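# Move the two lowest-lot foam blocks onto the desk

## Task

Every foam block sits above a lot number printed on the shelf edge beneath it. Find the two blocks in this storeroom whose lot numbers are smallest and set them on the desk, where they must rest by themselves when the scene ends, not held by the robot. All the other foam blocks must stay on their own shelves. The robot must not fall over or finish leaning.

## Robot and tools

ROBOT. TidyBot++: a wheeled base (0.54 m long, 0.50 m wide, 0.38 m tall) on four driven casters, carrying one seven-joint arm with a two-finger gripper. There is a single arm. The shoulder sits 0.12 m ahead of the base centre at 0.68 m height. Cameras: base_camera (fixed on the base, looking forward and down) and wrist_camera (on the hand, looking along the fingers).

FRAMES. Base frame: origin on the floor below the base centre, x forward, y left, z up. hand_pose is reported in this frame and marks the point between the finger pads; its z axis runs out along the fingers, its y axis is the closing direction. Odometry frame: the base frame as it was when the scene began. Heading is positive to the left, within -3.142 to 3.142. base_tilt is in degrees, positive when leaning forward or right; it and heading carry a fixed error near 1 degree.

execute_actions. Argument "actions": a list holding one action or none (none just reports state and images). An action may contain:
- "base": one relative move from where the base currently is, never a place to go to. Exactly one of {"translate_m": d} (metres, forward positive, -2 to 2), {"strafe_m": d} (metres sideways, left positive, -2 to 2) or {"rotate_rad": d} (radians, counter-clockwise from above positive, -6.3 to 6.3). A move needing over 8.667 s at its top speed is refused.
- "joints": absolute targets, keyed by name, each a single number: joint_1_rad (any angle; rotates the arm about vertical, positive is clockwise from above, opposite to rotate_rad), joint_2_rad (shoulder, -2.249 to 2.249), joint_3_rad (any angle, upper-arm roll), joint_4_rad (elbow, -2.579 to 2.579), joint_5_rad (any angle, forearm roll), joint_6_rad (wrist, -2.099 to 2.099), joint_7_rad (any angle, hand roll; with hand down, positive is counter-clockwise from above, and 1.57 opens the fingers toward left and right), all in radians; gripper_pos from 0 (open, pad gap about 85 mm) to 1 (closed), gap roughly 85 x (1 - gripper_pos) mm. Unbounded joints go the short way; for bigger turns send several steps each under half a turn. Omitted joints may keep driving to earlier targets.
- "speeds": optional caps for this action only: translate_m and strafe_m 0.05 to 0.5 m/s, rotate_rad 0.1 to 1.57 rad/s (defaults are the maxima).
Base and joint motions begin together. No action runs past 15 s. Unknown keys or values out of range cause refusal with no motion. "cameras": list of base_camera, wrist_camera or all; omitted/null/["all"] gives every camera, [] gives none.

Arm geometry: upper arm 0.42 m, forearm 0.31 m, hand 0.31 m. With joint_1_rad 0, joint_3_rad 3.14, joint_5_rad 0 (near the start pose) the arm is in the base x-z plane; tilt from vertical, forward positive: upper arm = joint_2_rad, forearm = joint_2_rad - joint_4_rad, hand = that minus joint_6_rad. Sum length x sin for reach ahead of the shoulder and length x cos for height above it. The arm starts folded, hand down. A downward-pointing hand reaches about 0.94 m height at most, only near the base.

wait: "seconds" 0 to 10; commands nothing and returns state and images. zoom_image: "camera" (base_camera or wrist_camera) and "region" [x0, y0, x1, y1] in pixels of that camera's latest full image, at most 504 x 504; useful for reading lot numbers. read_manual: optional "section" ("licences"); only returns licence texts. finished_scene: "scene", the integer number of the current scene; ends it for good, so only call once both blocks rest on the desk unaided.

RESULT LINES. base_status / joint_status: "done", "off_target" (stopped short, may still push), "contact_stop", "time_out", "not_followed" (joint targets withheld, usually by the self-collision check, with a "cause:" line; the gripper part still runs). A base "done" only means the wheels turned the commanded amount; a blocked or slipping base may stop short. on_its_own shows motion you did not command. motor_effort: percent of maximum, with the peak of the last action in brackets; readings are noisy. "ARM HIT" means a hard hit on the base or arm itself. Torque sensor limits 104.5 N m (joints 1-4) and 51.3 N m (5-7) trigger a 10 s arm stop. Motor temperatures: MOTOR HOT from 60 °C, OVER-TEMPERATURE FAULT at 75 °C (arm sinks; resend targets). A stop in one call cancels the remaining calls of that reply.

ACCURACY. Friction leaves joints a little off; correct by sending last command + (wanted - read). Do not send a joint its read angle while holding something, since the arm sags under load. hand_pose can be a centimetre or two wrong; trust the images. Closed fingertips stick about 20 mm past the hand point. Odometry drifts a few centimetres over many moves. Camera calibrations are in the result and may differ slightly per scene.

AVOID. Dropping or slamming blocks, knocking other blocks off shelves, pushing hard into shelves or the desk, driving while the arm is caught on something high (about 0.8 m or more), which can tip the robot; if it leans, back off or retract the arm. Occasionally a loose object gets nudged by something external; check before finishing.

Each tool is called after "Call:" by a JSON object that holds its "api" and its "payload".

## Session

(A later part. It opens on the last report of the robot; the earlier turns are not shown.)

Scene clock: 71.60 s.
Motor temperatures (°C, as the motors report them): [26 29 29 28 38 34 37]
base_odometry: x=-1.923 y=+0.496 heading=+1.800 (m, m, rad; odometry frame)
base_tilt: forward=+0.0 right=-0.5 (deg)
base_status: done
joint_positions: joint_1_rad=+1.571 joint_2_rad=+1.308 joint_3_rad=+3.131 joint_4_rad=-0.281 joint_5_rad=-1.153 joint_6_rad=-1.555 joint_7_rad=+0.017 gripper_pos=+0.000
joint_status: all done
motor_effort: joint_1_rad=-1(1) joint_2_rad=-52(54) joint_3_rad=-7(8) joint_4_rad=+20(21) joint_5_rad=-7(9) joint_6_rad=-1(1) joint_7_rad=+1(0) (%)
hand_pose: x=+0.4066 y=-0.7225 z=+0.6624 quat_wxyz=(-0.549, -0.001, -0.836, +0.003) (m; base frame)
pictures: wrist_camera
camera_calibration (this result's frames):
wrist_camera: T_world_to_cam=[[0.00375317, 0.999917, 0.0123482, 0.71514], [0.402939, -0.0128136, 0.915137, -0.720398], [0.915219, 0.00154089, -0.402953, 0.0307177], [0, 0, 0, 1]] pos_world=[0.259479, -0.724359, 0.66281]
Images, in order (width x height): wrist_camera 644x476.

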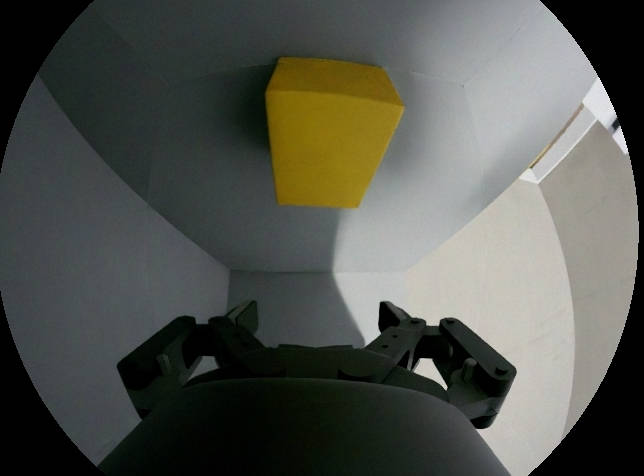

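Well centred.

Call:
{"api": "execute_actions", "payload": {"actions": [{"joints":{"joint_5_rad":-0.81}}], "cameras": ["wrist_camera"]}}

Call:
{"api": "execute_actions", "payload": {"actions": [{"joints":{"gripper_pos":1}}], "cameras": []}}

Call:
{"api": "execute_actions", "payload": {"actions": [{"joints":{"joint_5_rad":-1.4}}], "cameras": ["wrist_camera"]}}

Scene clock: 72.57 s.
Motor temperatures (°C, as the motors report them): [26 30 29 28 38 34 37]
base_odometry: x=-1.923 y=+0.496 heading=+1.800 (m, m, rad; odometry frame)
base_tilt: forward=-0.1 right=-0.5 (deg)
base_status: not commanded
joint_positions: joint_1_rad=+1.574 joint_2_rad=+1.312 joint_3_rad=+3.131 joint_4_rad=-0.280 joint_5_rad=-0.811 joint_6_rad=-1.555 joint_7_rad=+0.017 gripper_pos=+0.000
joint_status: all done
motor_effort: joint_1_rad=+0(3) joint_2_rad=-52(54) joint_3_rad=-6(7) joint_4_rad=+20(21) joint_5_rad=-6(8) joint_6_rad=+0(1) joint_7_rad=+1(0) (%)
hand_pose: x=+0.3471 y=-0.7215 z=+0.5710 quat_wxyz=(-0.399, +0.000, -0.917, +0.001) (m; base frame)
pictures: wrist_camera
camera_calibration (this result's frames):
wrist_camera: T_world_to_cam=[[0.00387941, 0.999902, 0.0134801, 0.714744], [0.686069, -0.0124686, 0.727429, -0.60363], [0.727526, 0.00642632, -0.68605, 0.278674], [0, 0, 0, 1]] pos_world=[0.208617, -0.723991, 0.620648]
Images, in order (width x height): wrist_camera 644x476.

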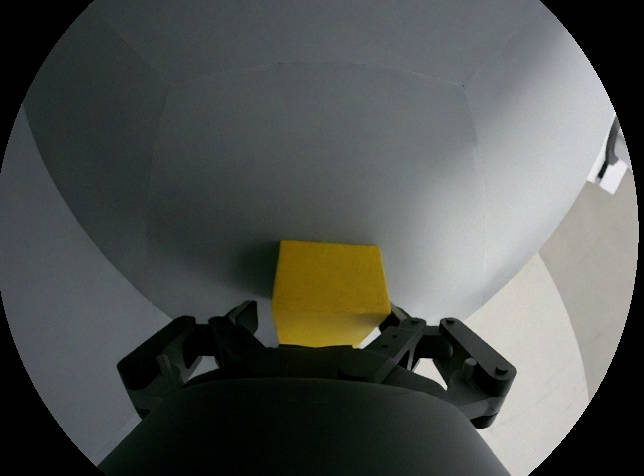

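Scene clock: 73.67 s.
Motor temperatures (°C, as the motors report them): [26 30 29 28 38 34 37]
base_odometry: x=-1.923 y=+0.496 heading=+1.800 (m, m, rad; odometry frame)
base_tilt: forward=+0.1 right=-0.3 (deg)
base_status: not commanded
joint_positions: joint_1_rad=+1.574 joint_2_rad=+1.310 joint_3_rad=+3.131 joint_4_rad=-0.279 joint_5_rad=-0.811 joint_6_rad=-1.555 joint_7_rad=+0.017 gripper_pos=+0.378
joint_status: gripper_pos off_target (ended at +0.378, target +1.000)
motor_effort: joint_1_rad=-1(5) joint_2_rad=-51(53) joint_3_rad=-6(6) joint_4_rad=+20(20) joint_5_rad=-7(6) joint_6_rad=+0(1) joint_7_rad=+0(0) (%)
hand_pose: x=+0.3467 y=-0.7220 z=+0.5730 quat_wxyz=(-0.399, +0.001, -0.917, +0.002) (m; base frame)
pictures: none
No camera images: the call's "cameras" was empty. Leave "cameras" out to get every camera's image.

Scene clock: 74.70 s.
Motor temperatures (°C, as the motors report them): [26 30 29 28 38 34 37]
base_odometry: x=-1.923 y=+0.496 heading=+1.800 (m, m, rad; odometry frame)
base_tilt: forward=+0.0 right=-0.5 (deg)
base_status: not commanded
joint_positions: joint_1_rad=+1.572 joint_2_rad=+1.309 joint_3_rad=+3.131 joint_4_rad=-0.278 joint_5_rad=-1.398 joint_6_rad=-1.555 joint_7_rad=+0.017 gripper_pos=+0.378
joint_status: all done
motor_effort: joint_1_rad=-1(3) joint_2_rad=-51(55) joint_3_rad=-8(8) joint_4_rad=+20(21) joint_5_rad=-8(7) joint_6_rad=+0(1) joint_7_rad=+0(0) (%)
hand_pose: x=+0.4273 y=-0.7243 z=+0.7355 quat_wxyz=(-0.648, -0.004, -0.762, +0.004) (m; base frame)
pictures: wrist_camera
camera_calibration (this result's frames):
wrist_camera: T_world_to_cam=[[0.00581389, 0.999903, 0.0126301, 0.714828], [0.168254, -0.0134284, 0.985652, -0.747709], [0.985727, -0.00360542, -0.168316, -0.165273], [0, 0, 0, 1]] pos_world=[0.284563, -0.725396, 0.700134]
Images, in order (width x height): wrist_camera 644x476.

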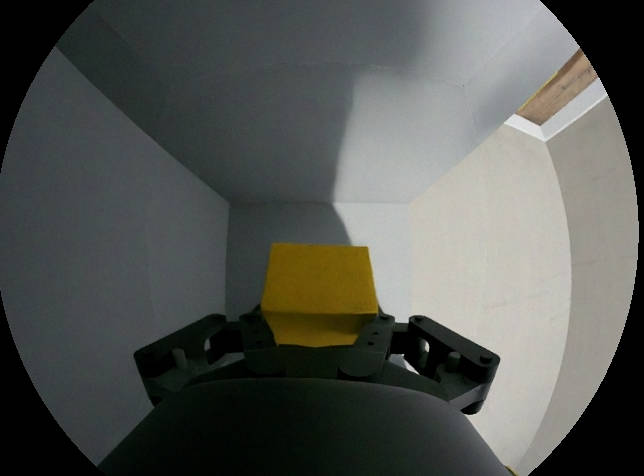

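Call:
{"api": "execute_actions", "payload": {"actions": [{"base":{"strafe_m":0.14},"joints":{"joint_2_rad":0.8,"joint_4_rad":-1.33}}], "cameras": []}}

Call:
{"api": "execute_actions", "payload": {"actions": [{"joints":{"joint_2_rad":-0.3,"joint_4_rad":-2.2}}], "cameras": []}}

Call:
{"api": "execute_actions", "payload": {"actions": [{"base":{"translate_m":-2},"joints":{"joint_5_rad":0,"joint_6_rad":-0.46,"joint_7_rad":-1.57}}], "cameras": []}}

Call:
{"api": "execute_actions", "payload": {"actions": [{"base":{"translate_m":-1.42},"joints":{"joint_4_rad":-2.0}}]}}

Call:
{"api": "execute_actions", "payload": {"actions": [{"base":{"strafe_m":-1.8}}], "cameras": []}}

Call:
{"api": "execute_actions", "payload": {"actions": [{"base":{"translate_m":1.7}}]}}

Scene clock: 77.37 s.
Motor temperatures (°C, as the motors report them): [26 30 29 28 38 34 37]
base_odometry: x=-2.059 y=+0.464 heading=+1.800 (m, m, rad; odometry frame)
base_tilt: forward=-0.1 right=-0.5 (deg)
base_status: done
joint_positions: joint_1_rad=+1.570 joint_2_rad=+0.815 joint_3_rad=+3.131 joint_4_rad=-1.305 joint_5_rad=-1.398 joint_6_rad=-1.555 joint_7_rad=+0.017 gripper_pos=+0.378
joint_status: all done
motor_effort: joint_1_rad=-1(4) joint_2_rad=-40(55) joint_3_rad=-6(8) joint_4_rad=+17(21) joint_5_rad=-7(9) joint_6_rad=-5(5) joint_7_rad=+0(0) (%)
hand_pose: x=+0.4305 y=-0.5483 z=+0.7607 quat_wxyz=(-0.622, -0.170, -0.738, -0.200) (m; base frame)
pictures: none
No camera images: the call's "cameras" was empty. Leave "cameras" out to get every camera's image.

Scene clock: 79.73 s.
Motor temperatures (°C, as the motors report them): [26 30 29 28 38 34 37]
base_odometry: x=-2.059 y=+0.464 heading=+1.800 (m, m, rad; odometry frame)
base_tilt: forward=-0.1 right=-0.6 (deg)
base_status: not commanded
joint_positions: joint_1_rad=+1.570 joint_2_rad=-0.291 joint_3_rad=+3.131 joint_4_rad=-2.176 joint_5_rad=-1.398 joint_6_rad=-1.555 joint_7_rad=+0.017 gripper_pos=+0.378
joint_status: all done
motor_effort: joint_1_rad=-1(1) joint_2_rad=-6(43) joint_3_rad=+2(6) joint_4_rad=+19(19) joint_5_rad=-8(9) joint_6_rad=-3(5) joint_7_rad=+0(0) (%)
hand_pose: x=+0.4293 y=-0.1630 z=+0.9346 quat_wxyz=(-0.634, -0.096, -0.759, -0.112) (m; base frame)
pictures: none
No camera images: the call's "cameras" was empty. Leave "cameras" out to get every camera's image.

Scene clock: 85.10 s.
Motor temperatures (°C, as the motors report them): [26 30 29 28 38 34 37]
base_odometry: x=-1.605 y=-1.484 heading=+1.800 (m, m, rad; odometry frame)
base_tilt: forward=+0.0 right=-0.6 (deg)
base_status: done
joint_positions: joint_1_rad=+1.570 joint_2_rad=-0.291 joint_3_rad=+3.131 joint_4_rad=-2.180 joint_5_rad=-0.010 joint_6_rad=-0.483 joint_7_rad=-1.555 gripper_pos=+0.378
joint_status: all done
motor_effort: joint_1_rad=-1(0) joint_2_rad=-10(9) joint_3_rad=+0(3) joint_4_rad=+23(24) joint_5_rad=+1(9) joint_6_rad=+5(5) joint_7_rad=+0(1) (%)
hand_pose: x=+0.1264 y=-0.3943 z=+0.7631 quat_wxyz=(-0.267, -0.648, -0.662, +0.265) (m; base frame)
pictures: none
No camera images: the call's "cameras" was empty. Leave "cameras" out to get every camera's image.

Scene clock: 89.30 s.
Motor temperatures (°C, as the motors report them): [26 30 29 28 38 34 37]
base_odometry: x=-1.282 y=-2.867 heading=+1.800 (m, m, rad; odometry frame)
base_tilt: forward=-0.1 right=-0.6 (deg)
base_status: done
joint_positions: joint_1_rad=+1.570 joint_2_rad=-0.291 joint_3_rad=+3.131 joint_4_rad=-2.019 joint_5_rad=-0.010 joint_6_rad=-0.483 joint_7_rad=-1.555 gripper_pos=+0.378
joint_status: all done
motor_effort: joint_1_rad=-1(0) joint_2_rad=-12(12) joint_3_rad=+0(2) joint_4_rad=+25(25) joint_5_rad=+1(1) joint_6_rad=+6(6) joint_7_rad=+0(0) (%)
hand_pose: x=+0.1271 y=-0.4392 z=+0.8500 quat_wxyz=(-0.319, -0.625, -0.639, +0.316) (m; base frame)
pictures: base_camera, wrist_camera
camera_calibration (this result's frames):
wrist_camera: T_world_to_cam=[[0.999812, 0.0169434, 0.0094144, -0.125285], [0.00269218, -0.602377, 0.798207, -0.884569], [0.0191954, -0.798032, -0.602309, 0.293783], [0, 0, 0, 1]] pos_world=[0.122004, -0.296273, 0.884197]
Images, in order (width x height): base_camera 644x364, wrist_camera 644x476.

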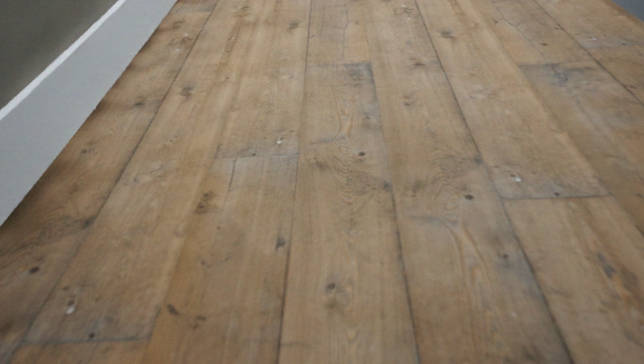

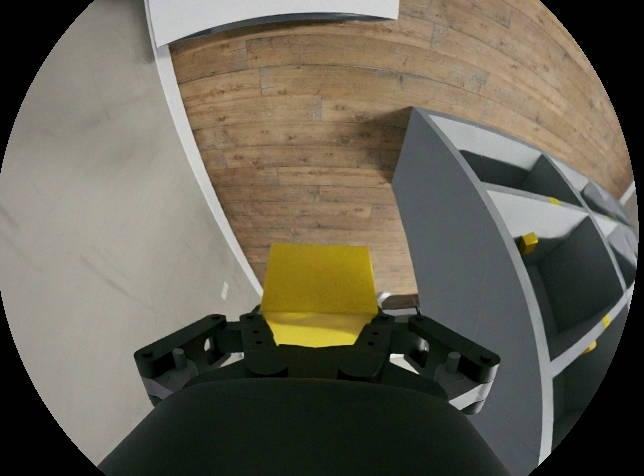

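Scene clock: 94.27 s.
Motor temperatures (°C, as the motors report them): [26 30 29 28 38 34 37]
base_odometry: x=+0.471 y=-2.459 heading=+1.800 (m, m, rad; odometry frame)
base_tilt: forward=+0.0 right=-0.5 (deg)
base_status: done
joint_positions: joint_1_rad=+1.570 joint_2_rad=-0.294 joint_3_rad=+3.131 joint_4_rad=-2.019 joint_5_rad=-0.010 joint_6_rad=-0.483 joint_7_rad=-1.555 gripper_pos=+0.378
joint_status: not commanded
motor_effort: joint_1_rad=-1(1) joint_2_rad=-11(13) joint_3_rad=+0(1) joint_4_rad=+25(26) joint_5_rad=+0(0) joint_6_rad=+5(6) joint_7_rad=+1(0) (%)
hand_pose: x=+0.1271 y=-0.4389 z=+0.8510 quat_wxyz=(-0.319, -0.624, -0.638, +0.317) (m; base frame)
pictures: none
No camera images: the call's "cameras" was empty. Leave "cameras" out to get every camera's image.

Scene clock: 99.03 s.
Motor temperatures (°C, as the motors report them): [26 30 29 28 38 34 37]
base_odometry: x=+0.085 y=-0.803 heading=+1.800 (m, m, rad; odometry frame)
base_tilt: forward=+0.0 right=-0.5 (deg)
base_status: done
joint_positions: joint_1_rad=+1.570 joint_2_rad=-0.294 joint_3_rad=+3.131 joint_4_rad=-2.019 joint_5_rad=-0.010 joint_6_rad=-0.483 joint_7_rad=-1.555 gripper_pos=+0.378
joint_status: not commanded
motor_effort: joint_1_rad=-1(2) joint_2_rad=-11(12) joint_3_rad=+0(2) joint_4_rad=+25(25) joint_5_rad=+1(1) joint_6_rad=+5(6) joint_7_rad=+0(0) (%)
hand_pose: x=+0.1271 y=-0.4389 z=+0.8510 quat_wxyz=(-0.319, -0.625, -0.638, +0.317) (m; base frame)
pictures: base_camera, wrist_camera
camera_calibration (this result's frames):
wrist_camera: T_world_to_cam=[[0.999813, 0.0168929, 0.00939842, -0.125274], [0.00263216, -0.600611, 0.799537, -0.885469], [0.0191513, -0.799363, -0.600543, 0.292583], [0, 0, 0, 1]] pos_world=[0.121978, -0.295826, 0.884852]
Images, in order (width x height): base_camera 644x364, wrist_camera 644x476.

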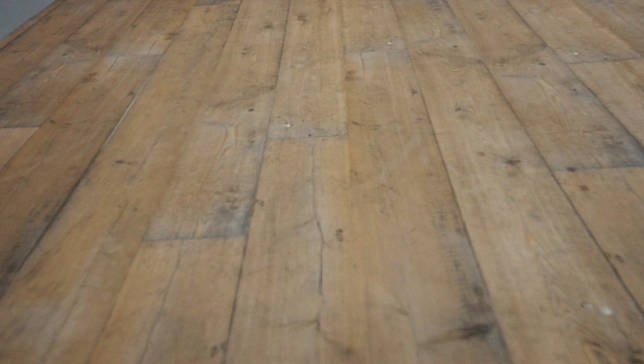

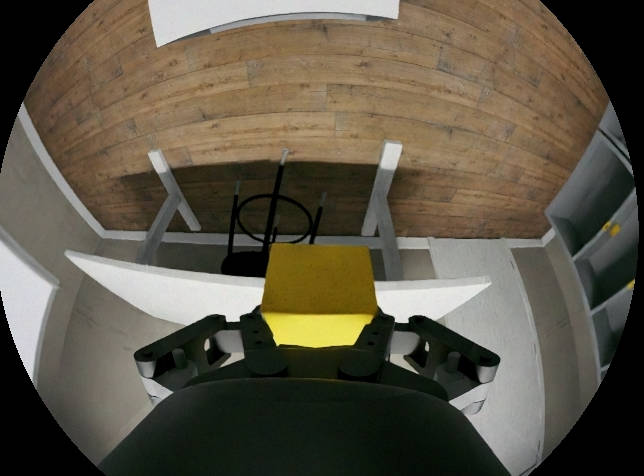

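Call:
{"api": "execute_actions", "payload": {"actions": [{"joints":{"joint_2_rad":0.4,"joint_4_rad":-1.2,"joint_6_rad":-0.72}}], "cameras": []}}

Call:
{"api": "execute_actions", "payload": {"actions": [{"base":{"strafe_m":-0.28},"joints":{"joint_4_rad":-1.33,"joint_6_rad":-0.59}}], "cameras": ["wrist_camera"]}}

Scene clock: 101.30 s.
Motor temperatures (°C, as the motors report them): [26 30 29 28 38 34 37]
base_odometry: x=+0.085 y=-0.803 heading=+1.800 (m, m, rad; odometry frame)
base_tilt: forward=-0.1 right=-0.5 (deg)
base_status: not commanded
joint_positions: joint_1_rad=+1.570 joint_2_rad=+0.396 joint_3_rad=+3.131 joint_4_rad=-1.229 joint_5_rad=-0.010 joint_6_rad=-0.684 joint_7_rad=-1.555 gripper_pos=+0.378
joint_status: all done
motor_effort: joint_1_rad=-1(1) joint_2_rad=-34(36) joint_3_rad=-2(1) joint_4_rad=+25(26) joint_5_rad=+0(1) joint_6_rad=+5(7) joint_7_rad=+0(0) (%)
hand_pose: x=+0.1290 y=-0.7062 z=+0.8438 quat_wxyz=(-0.290, -0.640, -0.653, +0.282) (m; base frame)
pictures: none
No camera images: the call's "cameras" was empty. Leave "cameras" out to get every camera's image.

Scene clock: 103.17 s.
Motor temperatures (°C, as the motors report them): [26 30 29 28 38 34 37]
base_odometry: x=+0.358 y=-0.739 heading=+1.800 (m, m, rad; odometry frame)
base_tilt: forward=+0.0 right=-0.5 (deg)
base_status: done
joint_positions: joint_1_rad=+1.570 joint_2_rad=+0.400 joint_3_rad=+3.131 joint_4_rad=-1.316 joint_5_rad=-0.010 joint_6_rad=-0.624 joint_7_rad=-1.555 gripper_pos=+0.378
joint_status: all done
motor_effort: joint_1_rad=-1(2) joint_2_rad=-35(39) joint_3_rad=-1(2) joint_4_rad=+24(26) joint_5_rad=+0(1) joint_6_rad=+5(7) joint_7_rad=+1(0) (%)
hand_pose: x=+0.1289 y=-0.6983 z=+0.8075 quat_wxyz=(-0.279, -0.645, -0.657, +0.272) (m; base frame)
pictures: wrist_camera
camera_calibration (this result's frames):
wrist_camera: T_world_to_cam=[[0.999712, 0.0161411, 0.0177712, -0.129601], [-0.00136934, -0.700697, 0.713458, -1.00633], [0.0239682, -0.713276, -0.700473, 0.199203], [0, 0, 0, 1]] pos_world=[0.123411, -0.560957, 0.859817]
Images, in order (width x height): wrist_camera 644x476.

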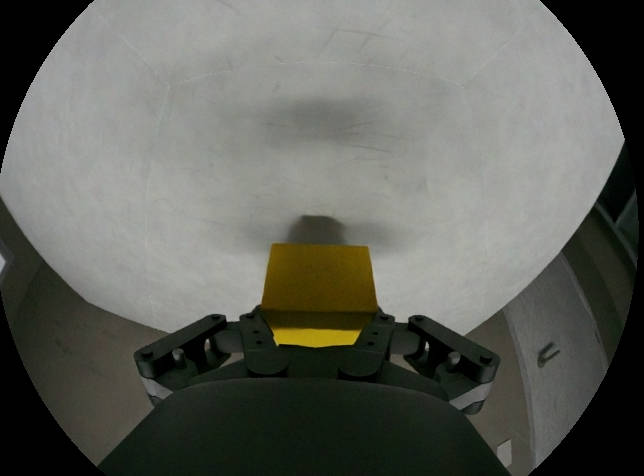

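Call:
{"api": "execute_actions", "payload": {"actions": [{"joints":{"joint_4_rad":-1.44,"joint_6_rad":-0.46}}], "cameras": ["wrist_camera"]}}

Scene clock: 104.30 s.
Motor temperatures (°C, as the motors report them): [26 30 29 28 38 34 37]
base_odometry: x=+0.358 y=-0.739 heading=+1.800 (m, m, rad; odometry frame)
base_tilt: forward=-0.1 right=-0.5 (deg)
base_status: not commanded
joint_positions: joint_1_rad=+1.570 joint_2_rad=+0.400 joint_3_rad=+3.131 joint_4_rad=-1.422 joint_5_rad=-0.010 joint_6_rad=-0.498 joint_7_rad=-1.555 gripper_pos=+0.378
joint_status: all done
motor_effort: joint_1_rad=-1(1) joint_2_rad=-34(36) joint_3_rad=-1(1) joint_4_rad=+24(25) joint_5_rad=+0(0) joint_6_rad=+5(6) joint_7_rad=+0(0) (%)
hand_pose: x=+0.1287 y=-0.6960 z=+0.7793 quat_wxyz=(-0.286, -0.643, -0.654, +0.279) (m; base frame)
pictures: wrist_camera
camera_calibration (this result's frames):
wrist_camera: T_world_to_cam=[[0.999733, 0.0152005, 0.0174281, -0.129298], [-0.00223935, -0.686454, 0.72717, -0.985303], [0.023017, -0.727015, -0.686236, 0.160545], [0, 0, 0, 1]] pos_world=[0.123362, -0.557681, 0.828907]
Images, in order (width x height): wrist_camera 644x476.

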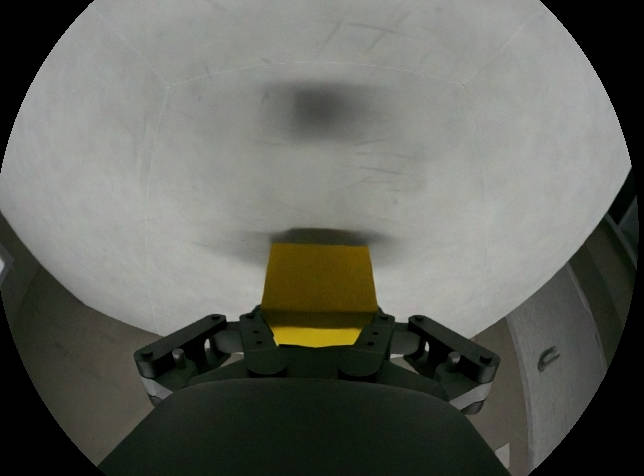

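Call:
{"api": "execute_actions", "payload": {"actions": [{"joints":{"joint_4_rad":-1.48,"joint_6_rad":-0.44}}], "cameras": []}}

Call:
{"api": "execute_actions", "payload": {"actions": [{"joints":{"gripper_pos":0}}], "cameras": []}}

Call:
{"api": "execute_actions", "payload": {"actions": [{"joints":{"joint_4_rad":-1.1}}], "cameras": ["wrist_camera"]}}

Call:
{"api": "execute_actions", "payload": {"actions": [{"base":{"strafe_m":0.24},"joints":{"joint_1_rad":-0.6,"joint_5_rad":1.3,"joint_6_rad":-1.57,"joint_7_rad":-3.14}}], "cameras": []}}

Call:
{"api": "execute_actions", "payload": {"actions": [{"base":{"translate_m":1.0},"joints":{"joint_2_rad":1.31,"joint_4_rad":-0.26}}], "cameras": []}}

Call:
{"api": "execute_actions", "payload": {"actions": [{"base":{"translate_m":0.4},"speeds":{"translate_m":0.25}}]}}

Scene clock: 105.53 s.
Motor temperatures (°C, as the motors report them): [26 30 29 28 38 34 37]
base_odometry: x=+0.358 y=-0.739 heading=+1.800 (m, m, rad; odometry frame)
base_tilt: forward=+0.0 right=-0.6 (deg)
base_status: not commanded
joint_positions: joint_1_rad=+1.570 joint_2_rad=+0.400 joint_3_rad=+3.131 joint_4_rad=-1.460 joint_5_rad=-0.010 joint_6_rad=-0.478 joint_7_rad=-1.555 gripper_pos=+0.378
joint_status: all done
motor_effort: joint_1_rad=-1(1) joint_2_rad=-35(37) joint_3_rad=-1(0) joint_4_rad=+24(24) joint_5_rad=+1(1) joint_6_rad=+5(5) joint_7_rad=+0(0) (%)
hand_pose: x=+0.1286 y=-0.6889 z=+0.7633 quat_wxyz=(-0.280, -0.645, -0.657, +0.273) (m; base frame)
pictures: none
No camera images: the call's "cameras" was empty. Leave "cameras" out to get every camera's image.

Scene clock: 106.63 s.
Motor temperatures (°C, as the motors report them): [26 30 29 28 38 34 37]
base_odometry: x=+0.358 y=-0.739 heading=+1.800 (m, m, rad; odometry frame)
base_tilt: forward=+0.0 right=-0.5 (deg)
base_status: not commanded
joint_positions: joint_1_rad=+1.570 joint_2_rad=+0.400 joint_3_rad=+3.131 joint_4_rad=-1.460 joint_5_rad=-0.010 joint_6_rad=-0.477 joint_7_rad=-1.555 gripper_pos=+0.000
joint_status: all done
motor_effort: joint_1_rad=+0(1) joint_2_rad=-34(34) joint_3_rad=-2(1) joint_4_rad=+23(24) joint_5_rad=+0(0) joint_6_rad=+5(5) joint_7_rad=+0(0) (%)
hand_pose: x=+0.1286 y=-0.6891 z=+0.7635 quat_wxyz=(-0.280, -0.645, -0.656, +0.273) (m; base frame)
pictures: none
No camera images: the call's "cameras" was empty. Leave "cameras" out to get every camera's image.

Scene clock: 108.17 s.
Motor temperatures (°C, as the motors report them): [26 30 29 28 38 34 37]
base_odometry: x=+0.358 y=-0.739 heading=+1.800 (m, m, rad; odometry frame)
base_tilt: forward=+0.0 right=-0.5 (deg)
base_status: not commanded
joint_positions: joint_1_rad=+1.570 joint_2_rad=+0.399 joint_3_rad=+3.131 joint_4_rad=-1.121 joint_5_rad=-0.010 joint_6_rad=-0.473 joint_7_rad=-1.555 gripper_pos=+0.000
joint_status: all done
motor_effort: joint_1_rad=-1(1) joint_2_rad=-36(36) joint_3_rad=-1(1) joint_4_rad=+25(25) joint_5_rad=+1(2) joint_6_rad=+7(6) joint_7_rad=+0(0) (%)
hand_pose: x=+0.1286 y=-0.7613 z=+0.9576 quat_wxyz=(-0.387, -0.589, -0.599, +0.381) (m; base frame)
pictures: wrist_camera
camera_calibration (this result's frames):
wrist_camera: T_world_to_cam=[[0.999705, 0.0189383, 0.0152276, -0.126321], [-0.0059464, -0.416933, 0.908918, -1.12815], [0.0235623, -0.90874, -0.416697, -0.16103], [0, 0, 0, 1]] pos_world=[0.12337, -0.614304, 0.960217]
Images, in order (width x height): wrist_camera 644x476.

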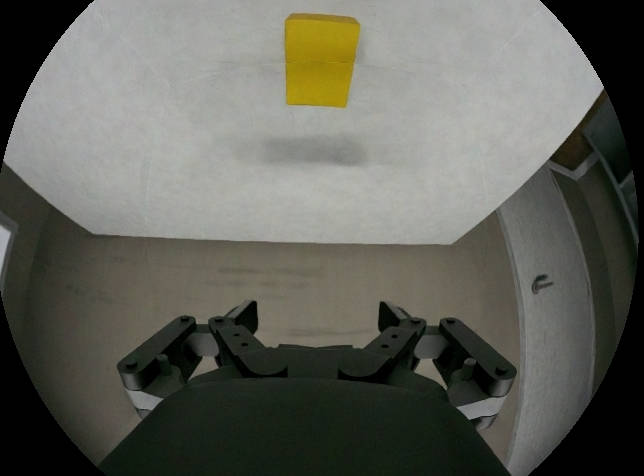

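Scene clock: 111.40 s.
Motor temperatures (°C, as the motors report them): [26 30 29 28 38 34 37]
base_odometry: x=+0.124 y=-0.794 heading=+1.800 (m, m, rad; odometry frame)
base_tilt: forward=-0.1 right=-0.6 (deg)
base_status: done
joint_positions: joint_1_rad=-0.596 joint_2_rad=+0.402 joint_3_rad=+3.131 joint_4_rad=-1.121 joint_5_rad=+1.273 joint_6_rad=-1.533 joint_7_rad=-3.104 gripper_pos=+0.000
joint_status: all done
motor_effort: joint_1_rad=-2(5) joint_2_rad=-31(40) joint_3_rad=+2(3) joint_4_rad=+20(26) joint_5_rad=+9(8) joint_6_rad=+0(6) joint_7_rad=+0(0) (%)
hand_pose: x=+0.6949 y=+0.0370 z=+0.9921 quat_wxyz=(-0.536, -0.363, -0.718, +0.254) (m; base frame)
pictures: none
No camera images: the call's "cameras" was empty. Leave "cameras" out to get every camera's image.

Scene clock: 114.77 s.
Motor temperatures (°C, as the motors report them): [26 30 29 28 38 34 37]
base_odometry: x=-0.103 y=+0.180 heading=+1.800 (m, m, rad; odometry frame)
base_tilt: forward=+0.0 right=-0.7 (deg)
base_status: done
joint_positions: joint_1_rad=-0.596 joint_2_rad=+1.305 joint_3_rad=+3.131 joint_4_rad=-0.286 joint_5_rad=+1.275 joint_6_rad=-1.538 joint_7_rad=-3.104 gripper_pos=+0.000
joint_status: all done
motor_effort: joint_1_rad=-1(3) joint_2_rad=-52(54) joint_3_rad=+4(4) joint_4_rad=+20(22) joint_5_rad=+9(10) joint_6_rad=+0(1) joint_7_rad=+0(0) (%)
hand_pose: x=+0.8881 y=+0.1657 z=+0.6918 quat_wxyz=(-0.520, -0.349, -0.727, +0.281) (m; base frame)
pictures: none
No camera images: the call's "cameras" was empty. Leave "cameras" out to get every camera's image.

Scene clock: 117.23 s.
Motor temperatures (°C, as the motors report them): [26 31 29 28 38 34 37]
base_odometry: x=-0.194 y=+0.570 heading=+1.801 (m, m, rad; odometry frame)
base_tilt: forward=+0.1 right=-0.5 (deg)
base_status: done
joint_positions: joint_1_rad=-0.599 joint_2_rad=+1.305 joint_3_rad=+3.131 joint_4_rad=-0.286 joint_5_rad=+1.275 joint_6_rad=-1.538 joint_7_rad=-3.104 gripper_pos=+0.000
joint_status: not commanded
motor_effort: joint_1_rad=-1(1) joint_2_rad=-51(52) joint_3_rad=+4(4) joint_4_rad=+20(21) joint_5_rad=+9(9) joint_6_rad=+0(1) joint_7_rad=+1(0) (%)
hand_pose: x=+0.8877 y=+0.1676 z=+0.6920 quat_wxyz=(-0.520, -0.348, -0.728, +0.281) (m; base frame)
pictures: base_camera, wrist_camera
camera_calibration (this result's frames):
wrist_camera: T_world_to_cam=[[0.797171, 0.602973, -0.0307012, -0.785089], [0.209491, -0.228553, 0.950725, -0.746706], [0.566245, -0.764321, -0.308513, -0.0262472], [0, 0, 0, 1]] pos_world=[0.79714, 0.282664, 0.677711]
Images, in order (width x height): base_camera 644x364, wrist_camera 644x476.

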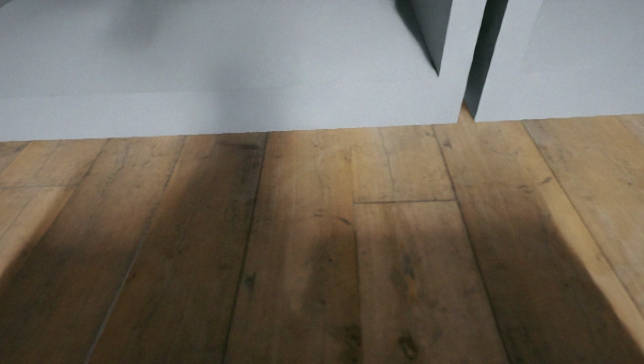

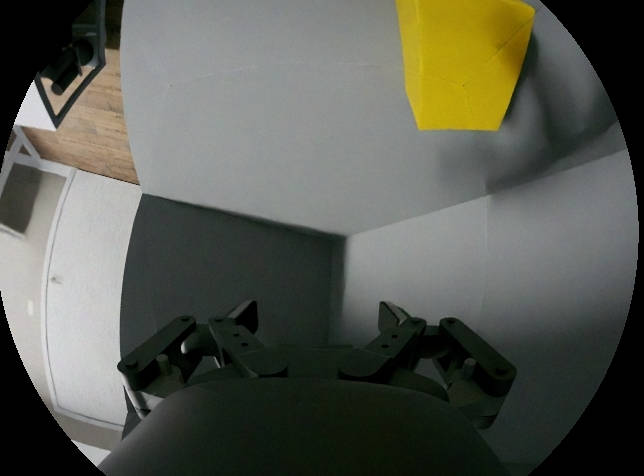

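Call:
{"api": "execute_actions", "payload": {"actions": [{"base":{"strafe_m":0.065}}], "cameras": []}}

Call:
{"api": "execute_actions", "payload": {"actions": [{"base":{"translate_m":0.03},"joints":{"joint_5_rad":1.15}}], "cameras": ["wrist_camera"]}}

Scene clock: 118.73 s.
Motor temperatures (°C, as the motors report them): [26 31 29 28 38 34 37]
base_odometry: x=-0.258 y=+0.555 heading=+1.800 (m, m, rad; odometry frame)
base_tilt: forward=+0.0 right=-0.6 (deg)
base_status: done
joint_positions: joint_1_rad=-0.604 joint_2_rad=+1.305 joint_3_rad=+3.131 joint_4_rad=-0.286 joint_5_rad=+1.275 joint_6_rad=-1.538 joint_7_rad=-3.104 gripper_pos=+0.000
joint_status: not commanded
motor_effort: joint_1_rad=-1(3) joint_2_rad=-52(52) joint_3_rad=+4(5) joint_4_rad=+20(21) joint_5_rad=+10(9) joint_6_rad=-1(1) joint_7_rad=+0(0) (%)
hand_pose: x=+0.8868 y=+0.1717 z=+0.6921 quat_wxyz=(-0.521, -0.346, -0.729, +0.279) (m; base frame)
pictures: none
No camera images: the call's "cameras" was empty. Leave "cameras" out to get every camera's image.

Scene clock: 119.57 s.
Motor temperatures (°C, as the motors report them): [26 31 29 28 38 34 37]
base_odometry: x=-0.265 y=+0.585 heading=+1.801 (m, m, rad; odometry frame)
base_tilt: forward=+0.0 right=-0.5 (deg)
base_status: done
joint_positions: joint_1_rad=-0.603 joint_2_rad=+1.310 joint_3_rad=+3.131 joint_4_rad=-0.283 joint_5_rad=+1.163 joint_6_rad=-1.538 joint_7_rad=-3.104 gripper_pos=+0.000
joint_status: all done
motor_effort: joint_1_rad=-1(0) joint_2_rad=-52(54) joint_3_rad=+4(5) joint_4_rad=+21(21) joint_5_rad=+10(9) joint_6_rad=-1(1) joint_7_rad=+1(0) (%)
hand_pose: x=+0.8795 y=+0.1806 z=+0.6568 quat_wxyz=(-0.480, -0.362, -0.756, +0.258) (m; base frame)
pictures: wrist_camera
camera_calibration (this result's frames):
wrist_camera: T_world_to_cam=[[0.794385, 0.606773, -0.0279102, -0.787582], [0.270871, -0.312747, 0.910395, -0.72082], [0.543675, -0.730764, -0.412798, 0.0596808], [0, 0, 0, 1]] pos_world=[0.788445, 0.296062, 0.658886]
Images, in order (width x height): wrist_camera 644x476.

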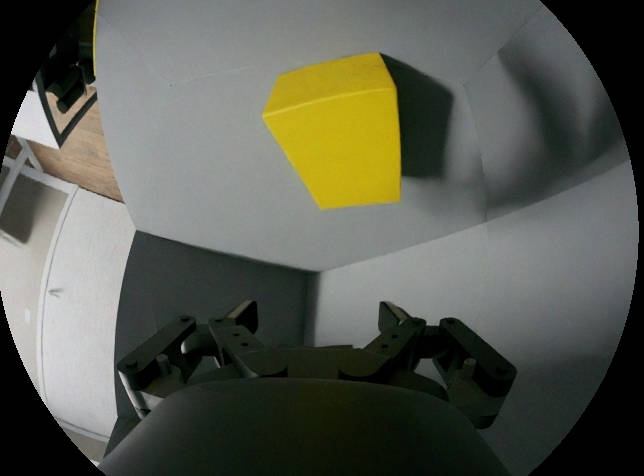

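Needs ~2 cm right; unbend the wrist slightly.

Call:
{"api": "execute_actions", "payload": {"actions": [{"joints":{"joint_6_rad":-1.44}}], "cameras": []}}

Call:
{"api": "execute_actions", "payload": {"actions": [{"joints":{"joint_5_rad":0.83}}], "cameras": ["wrist_camera"]}}

Call:
{"api": "execute_actions", "payload": {"actions": [{"joints":{"gripper_pos":1}}], "cameras": []}}

Call:
{"api": "execute_actions", "payload": {"actions": [{"joints":{"joint_5_rad":1.3}}], "cameras": ["wrist_camera"]}}

Scene clock: 120.40 s.
Motor temperatures (°C, as the motors report them): [26 31 29 28 38 34 37]
base_odometry: x=-0.265 y=+0.585 heading=+1.801 (m, m, rad; odometry frame)
base_tilt: forward=+0.0 right=-0.5 (deg)
base_status: not commanded
joint_positions: joint_1_rad=-0.603 joint_2_rad=+1.310 joint_3_rad=+3.131 joint_4_rad=-0.283 joint_5_rad=+1.163 joint_6_rad=-1.468 joint_7_rad=-3.104 gripper_pos=+0.000
joint_status: all done
motor_effort: joint_1_rad=-1(2) joint_2_rad=-52(53) joint_3_rad=+3(4) joint_4_rad=+20(20) joint_5_rad=+9(9) joint_6_rad=+0(0) joint_7_rad=+0(0) (%)
hand_pose: x=+0.8968 y=+0.1942 z=+0.6569 quat_wxyz=(-0.493, -0.344, -0.764, +0.232) (m; base frame)
pictures: none
No camera images: the call's "cameras" was empty. Leave "cameras" out to get every camera's image.

Scene clock: 121.20 s.
Motor temperatures (°C, as the motors report them): [26 31 29 28 38 34 37]
base_odometry: x=-0.265 y=+0.585 heading=+1.801 (m, m, rad; odometry frame)
base_tilt: forward=+0.0 right=-0.5 (deg)
base_status: not commanded
joint_positions: joint_1_rad=-0.604 joint_2_rad=+1.313 joint_3_rad=+3.131 joint_4_rad=-0.281 joint_5_rad=+0.833 joint_6_rad=-1.468 joint_7_rad=-3.104 gripper_pos=+0.000
joint_status: all done
motor_effort: joint_1_rad=+0(1) joint_2_rad=-52(54) joint_3_rad=+2(4) joint_4_rad=+20(22) joint_5_rad=+7(8) joint_6_rad=+0(0) joint_7_rad=+1(0) (%)
hand_pose: x=+0.8632 y=+0.2402 z=+0.5705 quat_wxyz=(-0.368, -0.387, -0.831, +0.159) (m; base frame)
pictures: wrist_camera
camera_calibration (this result's frames):
wrist_camera: T_world_to_cam=[[0.761566, 0.647142, 0.0349916, -0.830418], [0.423652, -0.537966, 0.728774, -0.593356], [0.490444, -0.540185, -0.68386, 0.231373], [0, 0, 0, 1]] pos_world=[0.77032, 0.343177, 0.619707]
Images, in order (width x height): wrist_camera 644x476.

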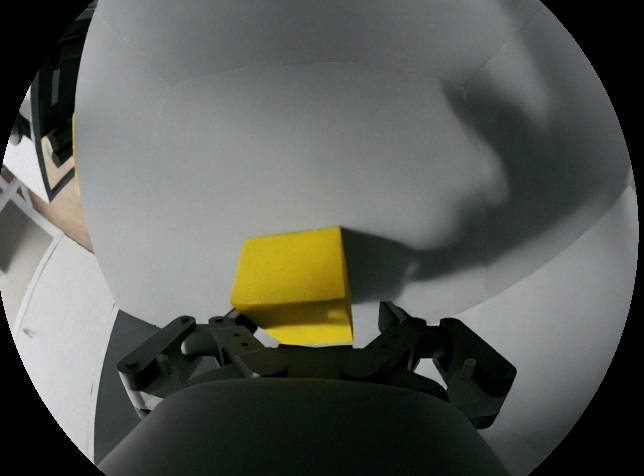

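Scene clock: 122.30 s.
Motor temperatures (°C, as the motors report them): [26 31 29 28 38 34 37]
base_odometry: x=-0.265 y=+0.584 heading=+1.801 (m, m, rad; odometry frame)
base_tilt: forward=+0.0 right=-0.4 (deg)
base_status: not commanded
joint_positions: joint_1_rad=-0.604 joint_2_rad=+1.311 joint_3_rad=+3.131 joint_4_rad=-0.280 joint_5_rad=+0.833 joint_6_rad=-1.468 joint_7_rad=-3.104 gripper_pos=+0.388
joint_status: gripper_pos off_target (ended at +0.388, target +1.000)
motor_effort: joint_1_rad=-1(4) joint_2_rad=-51(53) joint_3_rad=+3(2) joint_4_rad=+20(21) joint_5_rad=+8(8) joint_6_rad=+0(1) joint_7_rad=+0(1) (%)
hand_pose: x=+0.8634 y=+0.2408 z=+0.5725 quat_wxyz=(-0.368, -0.387, -0.830, +0.158) (m; base frame)
pictures: none
No camera images: the call's "cameras" was empty. Leave "cameras" out to get every camera's image.

Scene clock: 123.20 s.
Motor temperatures (°C, as the motors report them): [26 31 29 28 38 34 37]
base_odometry: x=-0.265 y=+0.584 heading=+1.801 (m, m, rad; odometry frame)
base_tilt: forward=+0.1 right=-0.5 (deg)
base_status: not commanded
joint_positions: joint_1_rad=-0.600 joint_2_rad=+1.310 joint_3_rad=+3.131 joint_4_rad=-0.279 joint_5_rad=+1.298 joint_6_rad=-1.468 joint_7_rad=-3.104 gripper_pos=+0.388
joint_status: all done
motor_effort: joint_1_rad=-1(1) joint_2_rad=-52(55) joint_3_rad=+5(4) joint_4_rad=+21(22) joint_5_rad=+10(11) joint_6_rad=+0(0) joint_7_rad=+0(0) (%)
hand_pose: x=+0.9064 y=+0.1814 z=+0.6975 quat_wxyz=(-0.542, -0.326, -0.731, +0.259) (m; base frame)
pictures: wrist_camera
camera_calibration (this result's frames):
wrist_camera: T_world_to_cam=[[0.754057, 0.656732, -0.0100548, -0.793195], [0.195425, -0.209718, 0.958033, -0.748464], [0.627063, -0.724376, -0.286481, -0.1024], [0, 0, 0, 1]] pos_world=[0.808594, 0.289775, 0.679743]
Images, in order (width x height): wrist_camera 644x476.

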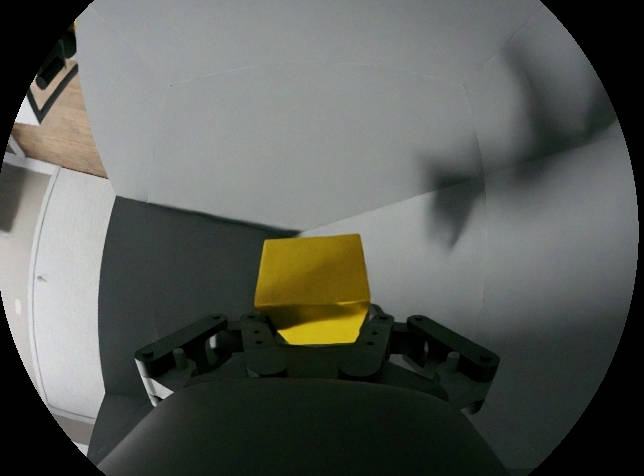

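Call:
{"api": "execute_actions", "payload": {"actions": [{"base":{"translate_m":-0.6}}], "cameras": []}}

Call:
{"api": "execute_actions", "payload": {"actions": [{"base":{"translate_m":-0.62},"joints":{"joint_2_rad":0.4,"joint_4_rad":-1.1,"joint_1_rad":0}}], "cameras": []}}

Call:
{"api": "execute_actions", "payload": {"actions": [{"base":{"strafe_m":-0.28},"joints":{"joint_1_rad":1.57,"joint_5_rad":0,"joint_6_rad":-0.44,"joint_7_rad":-1.57}}], "cameras": []}}

Call:
{"api": "execute_actions", "payload": {"actions": [{"joints":{"joint_4_rad":-1.47}}], "cameras": ["wrist_camera"]}}

Scene clock: 125.93 s.
Motor temperatures (°C, as the motors report them): [26 31 29 28 38 34 37]
base_odometry: x=-0.128 y=+0.000 heading=+1.801 (m, m, rad; odometry frame)
base_tilt: forward=+0.0 right=-0.6 (deg)
base_status: done
joint_positions: joint_1_rad=-0.598 joint_2_rad=+1.310 joint_3_rad=+3.131 joint_4_rad=-0.279 joint_5_rad=+1.298 joint_6_rad=-1.468 joint_7_rad=-3.104 gripper_pos=+0.388
joint_status: not commanded
motor_effort: joint_1_rad=+0(4) joint_2_rad=-51(55) joint_3_rad=+4(4) joint_4_rad=+20(22) joint_5_rad=+10(10) joint_6_rad=-1(0) joint_7_rad=+1(0) (%)
hand_pose: x=+0.9068 y=+0.1797 z=+0.6975 quat_wxyz=(-0.541, -0.327, -0.730, +0.259) (m; base frame)
pictures: none
No camera images: the call's "cameras" was empty. Leave "cameras" out to get every camera's image.

Scene clock: 128.53 s.
Motor temperatures (°C, as the motors report them): [26 31 29 28 38 34 37]
base_odometry: x=+0.013 y=-0.604 heading=+1.801 (m, m, rad; odometry frame)
base_tilt: forward=-0.1 right=-0.5 (deg)
base_status: done
joint_positions: joint_1_rad=-0.006 joint_2_rad=+0.397 joint_3_rad=+3.131 joint_4_rad=-1.075 joint_5_rad=+1.298 joint_6_rad=-1.468 joint_7_rad=-3.104 gripper_pos=+0.388
joint_status: all done
motor_effort: joint_1_rad=-1(5) joint_2_rad=-31(56) joint_3_rad=+1(5) joint_4_rad=+21(22) joint_5_rad=+10(11) joint_6_rad=+1(2) joint_7_rad=+0(0) (%)
hand_pose: x=+0.6392 y=-0.2905 z=+1.0196 quat_wxyz=(-0.479, -0.545, -0.577, +0.375) (m; base frame)
pictures: none
No camera images: the call's "cameras" was empty. Leave "cameras" out to get every camera's image.

Scene clock: 131.33 s.
Motor temperatures (°C, as the motors report them): [26 31 29 28 38 34 37]
base_odometry: x=+0.286 y=-0.540 heading=+1.800 (m, m, rad; odometry frame)
base_tilt: forward=+0.0 right=-0.5 (deg)
base_status: done
joint_positions: joint_1_rad=+1.569 joint_2_rad=+0.402 joint_3_rad=+3.131 joint_4_rad=-1.076 joint_5_rad=+0.028 joint_6_rad=-0.477 joint_7_rad=-1.605 gripper_pos=+0.388
joint_status: all done
motor_effort: joint_1_rad=+0(3) joint_2_rad=-36(38) joint_3_rad=-1(4) joint_4_rad=+26(26) joint_5_rad=+1(10) joint_6_rad=+7(7) joint_7_rad=+0(1) (%)
hand_pose: x=+0.1239 y=-0.7662 z=+0.9814 quat_wxyz=(-0.397, -0.589, -0.584, +0.394) (m; base frame)
pictures: none
No camera images: the call's "cameras" was empty. Leave "cameras" out to get every camera's image.

Scene clock: 132.83 s.
Motor temperatures (°C, as the motors report them): [26 31 29 28 38 34 37]
base_odometry: x=+0.286 y=-0.540 heading=+1.800 (m, m, rad; odometry frame)
base_tilt: forward=+0.0 right=-0.5 (deg)
base_status: not commanded
joint_positions: joint_1_rad=+1.569 joint_2_rad=+0.403 joint_3_rad=+3.131 joint_4_rad=-1.451 joint_5_rad=+0.028 joint_6_rad=-0.476 joint_7_rad=-1.605 gripper_pos=+0.388
joint_status: all done
motor_effort: joint_1_rad=-1(1) joint_2_rad=-34(37) joint_3_rad=-2(1) joint_4_rad=+24(26) joint_5_rad=+1(1) joint_6_rad=+5(7) joint_7_rad=+0(0) (%)
hand_pose: x=+0.1240 y=-0.6926 z=+0.7667 quat_wxyz=(-0.279, -0.651, -0.648, +0.279) (m; base frame)
pictures: wrist_camera
camera_calibration (this result's frames):
wrist_camera: T_world_to_cam=[[0.99982, -0.00803853, 0.0171739, -0.140305], [-0.0179497, -0.693196, 0.720526, -0.97149], [0.0061129, -0.720704, -0.693216, 0.166334], [0, 0, 0, 1]] pos_world=[0.121825, -0.554683, 0.817698]
Images, in order (width x height): wrist_camera 644x476.

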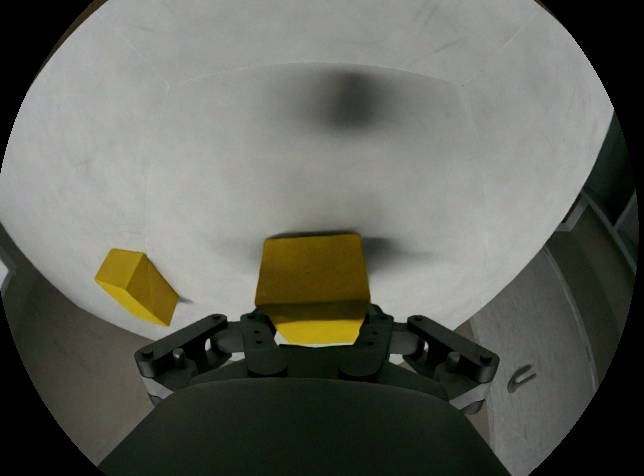

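Call:
{"api": "execute_actions", "payload": {"actions": [{"joints":{"gripper_pos":0}}], "cameras": []}}

Call:
{"api": "execute_actions", "payload": {"actions": [{"joints":{"joint_4_rad":-1.2}}], "cameras": []}}

Call:
{"api": "finished_scene", "payload": {"scene": 1}}

Scene clock: 134.13 s.
Motor temperatures (°C, as the motors report them): [26 31 29 28 38 34 37]
base_odometry: x=+0.286 y=-0.540 heading=+1.800 (m, m, rad; odometry frame)
base_tilt: forward=+0.0 right=-0.5 (deg)
base_status: not commanded
joint_positions: joint_1_rad=+1.569 joint_2_rad=+0.403 joint_3_rad=+3.131 joint_4_rad=-1.451 joint_5_rad=+0.028 joint_6_rad=-0.476 joint_7_rad=-1.605 gripper_pos=+0.000
joint_status: all done
motor_effort: joint_1_rad=-1(0) joint_2_rad=-34(35) joint_3_rad=-2(1) joint_4_rad=+24(24) joint_5_rad=+0(1) joint_6_rad=+5(5) joint_7_rad=+0(1) (%)
hand_pose: x=+0.1240 y=-0.6926 z=+0.7667 quat_wxyz=(-0.279, -0.651, -0.648, +0.279) (m; base frame)
pictures: none
No camera images: the call's "cameras" was empty. Leave "cameras" out to get every camera's image.

Scene clock: 135.47 s.
Motor temperatures (°C, as the motors report them): [26 32 29 28 38 34 37]
base_odometry: x=+0.286 y=-0.540 heading=+1.800 (m, m, rad; odometry frame)
base_tilt: forward=+0.0 right=-0.5 (deg)
base_status: not commanded
joint_positions: joint_1_rad=+1.569 joint_2_rad=+0.402 joint_3_rad=+3.131 joint_4_rad=-1.219 joint_5_rad=+0.028 joint_6_rad=-0.473 joint_7_rad=-1.605 gripper_pos=+0.000
joint_status: all done
motor_effort: joint_1_rad=+0(0) joint_2_rad=-35(37) joint_3_rad=-1(1) joint_4_rad=+25(26) joint_5_rad=+0(1) joint_6_rad=+6(6) joint_7_rad=+0(0) (%)
hand_pose: x=+0.1241 y=-0.7480 z=+0.8982 quat_wxyz=(-0.355, -0.615, -0.610, +0.353) (m; base frame)
pictures: none
No camera images: the call's "cameras" was empty. Leave "cameras" out to get every camera's image.

The scene is finished: the task was done.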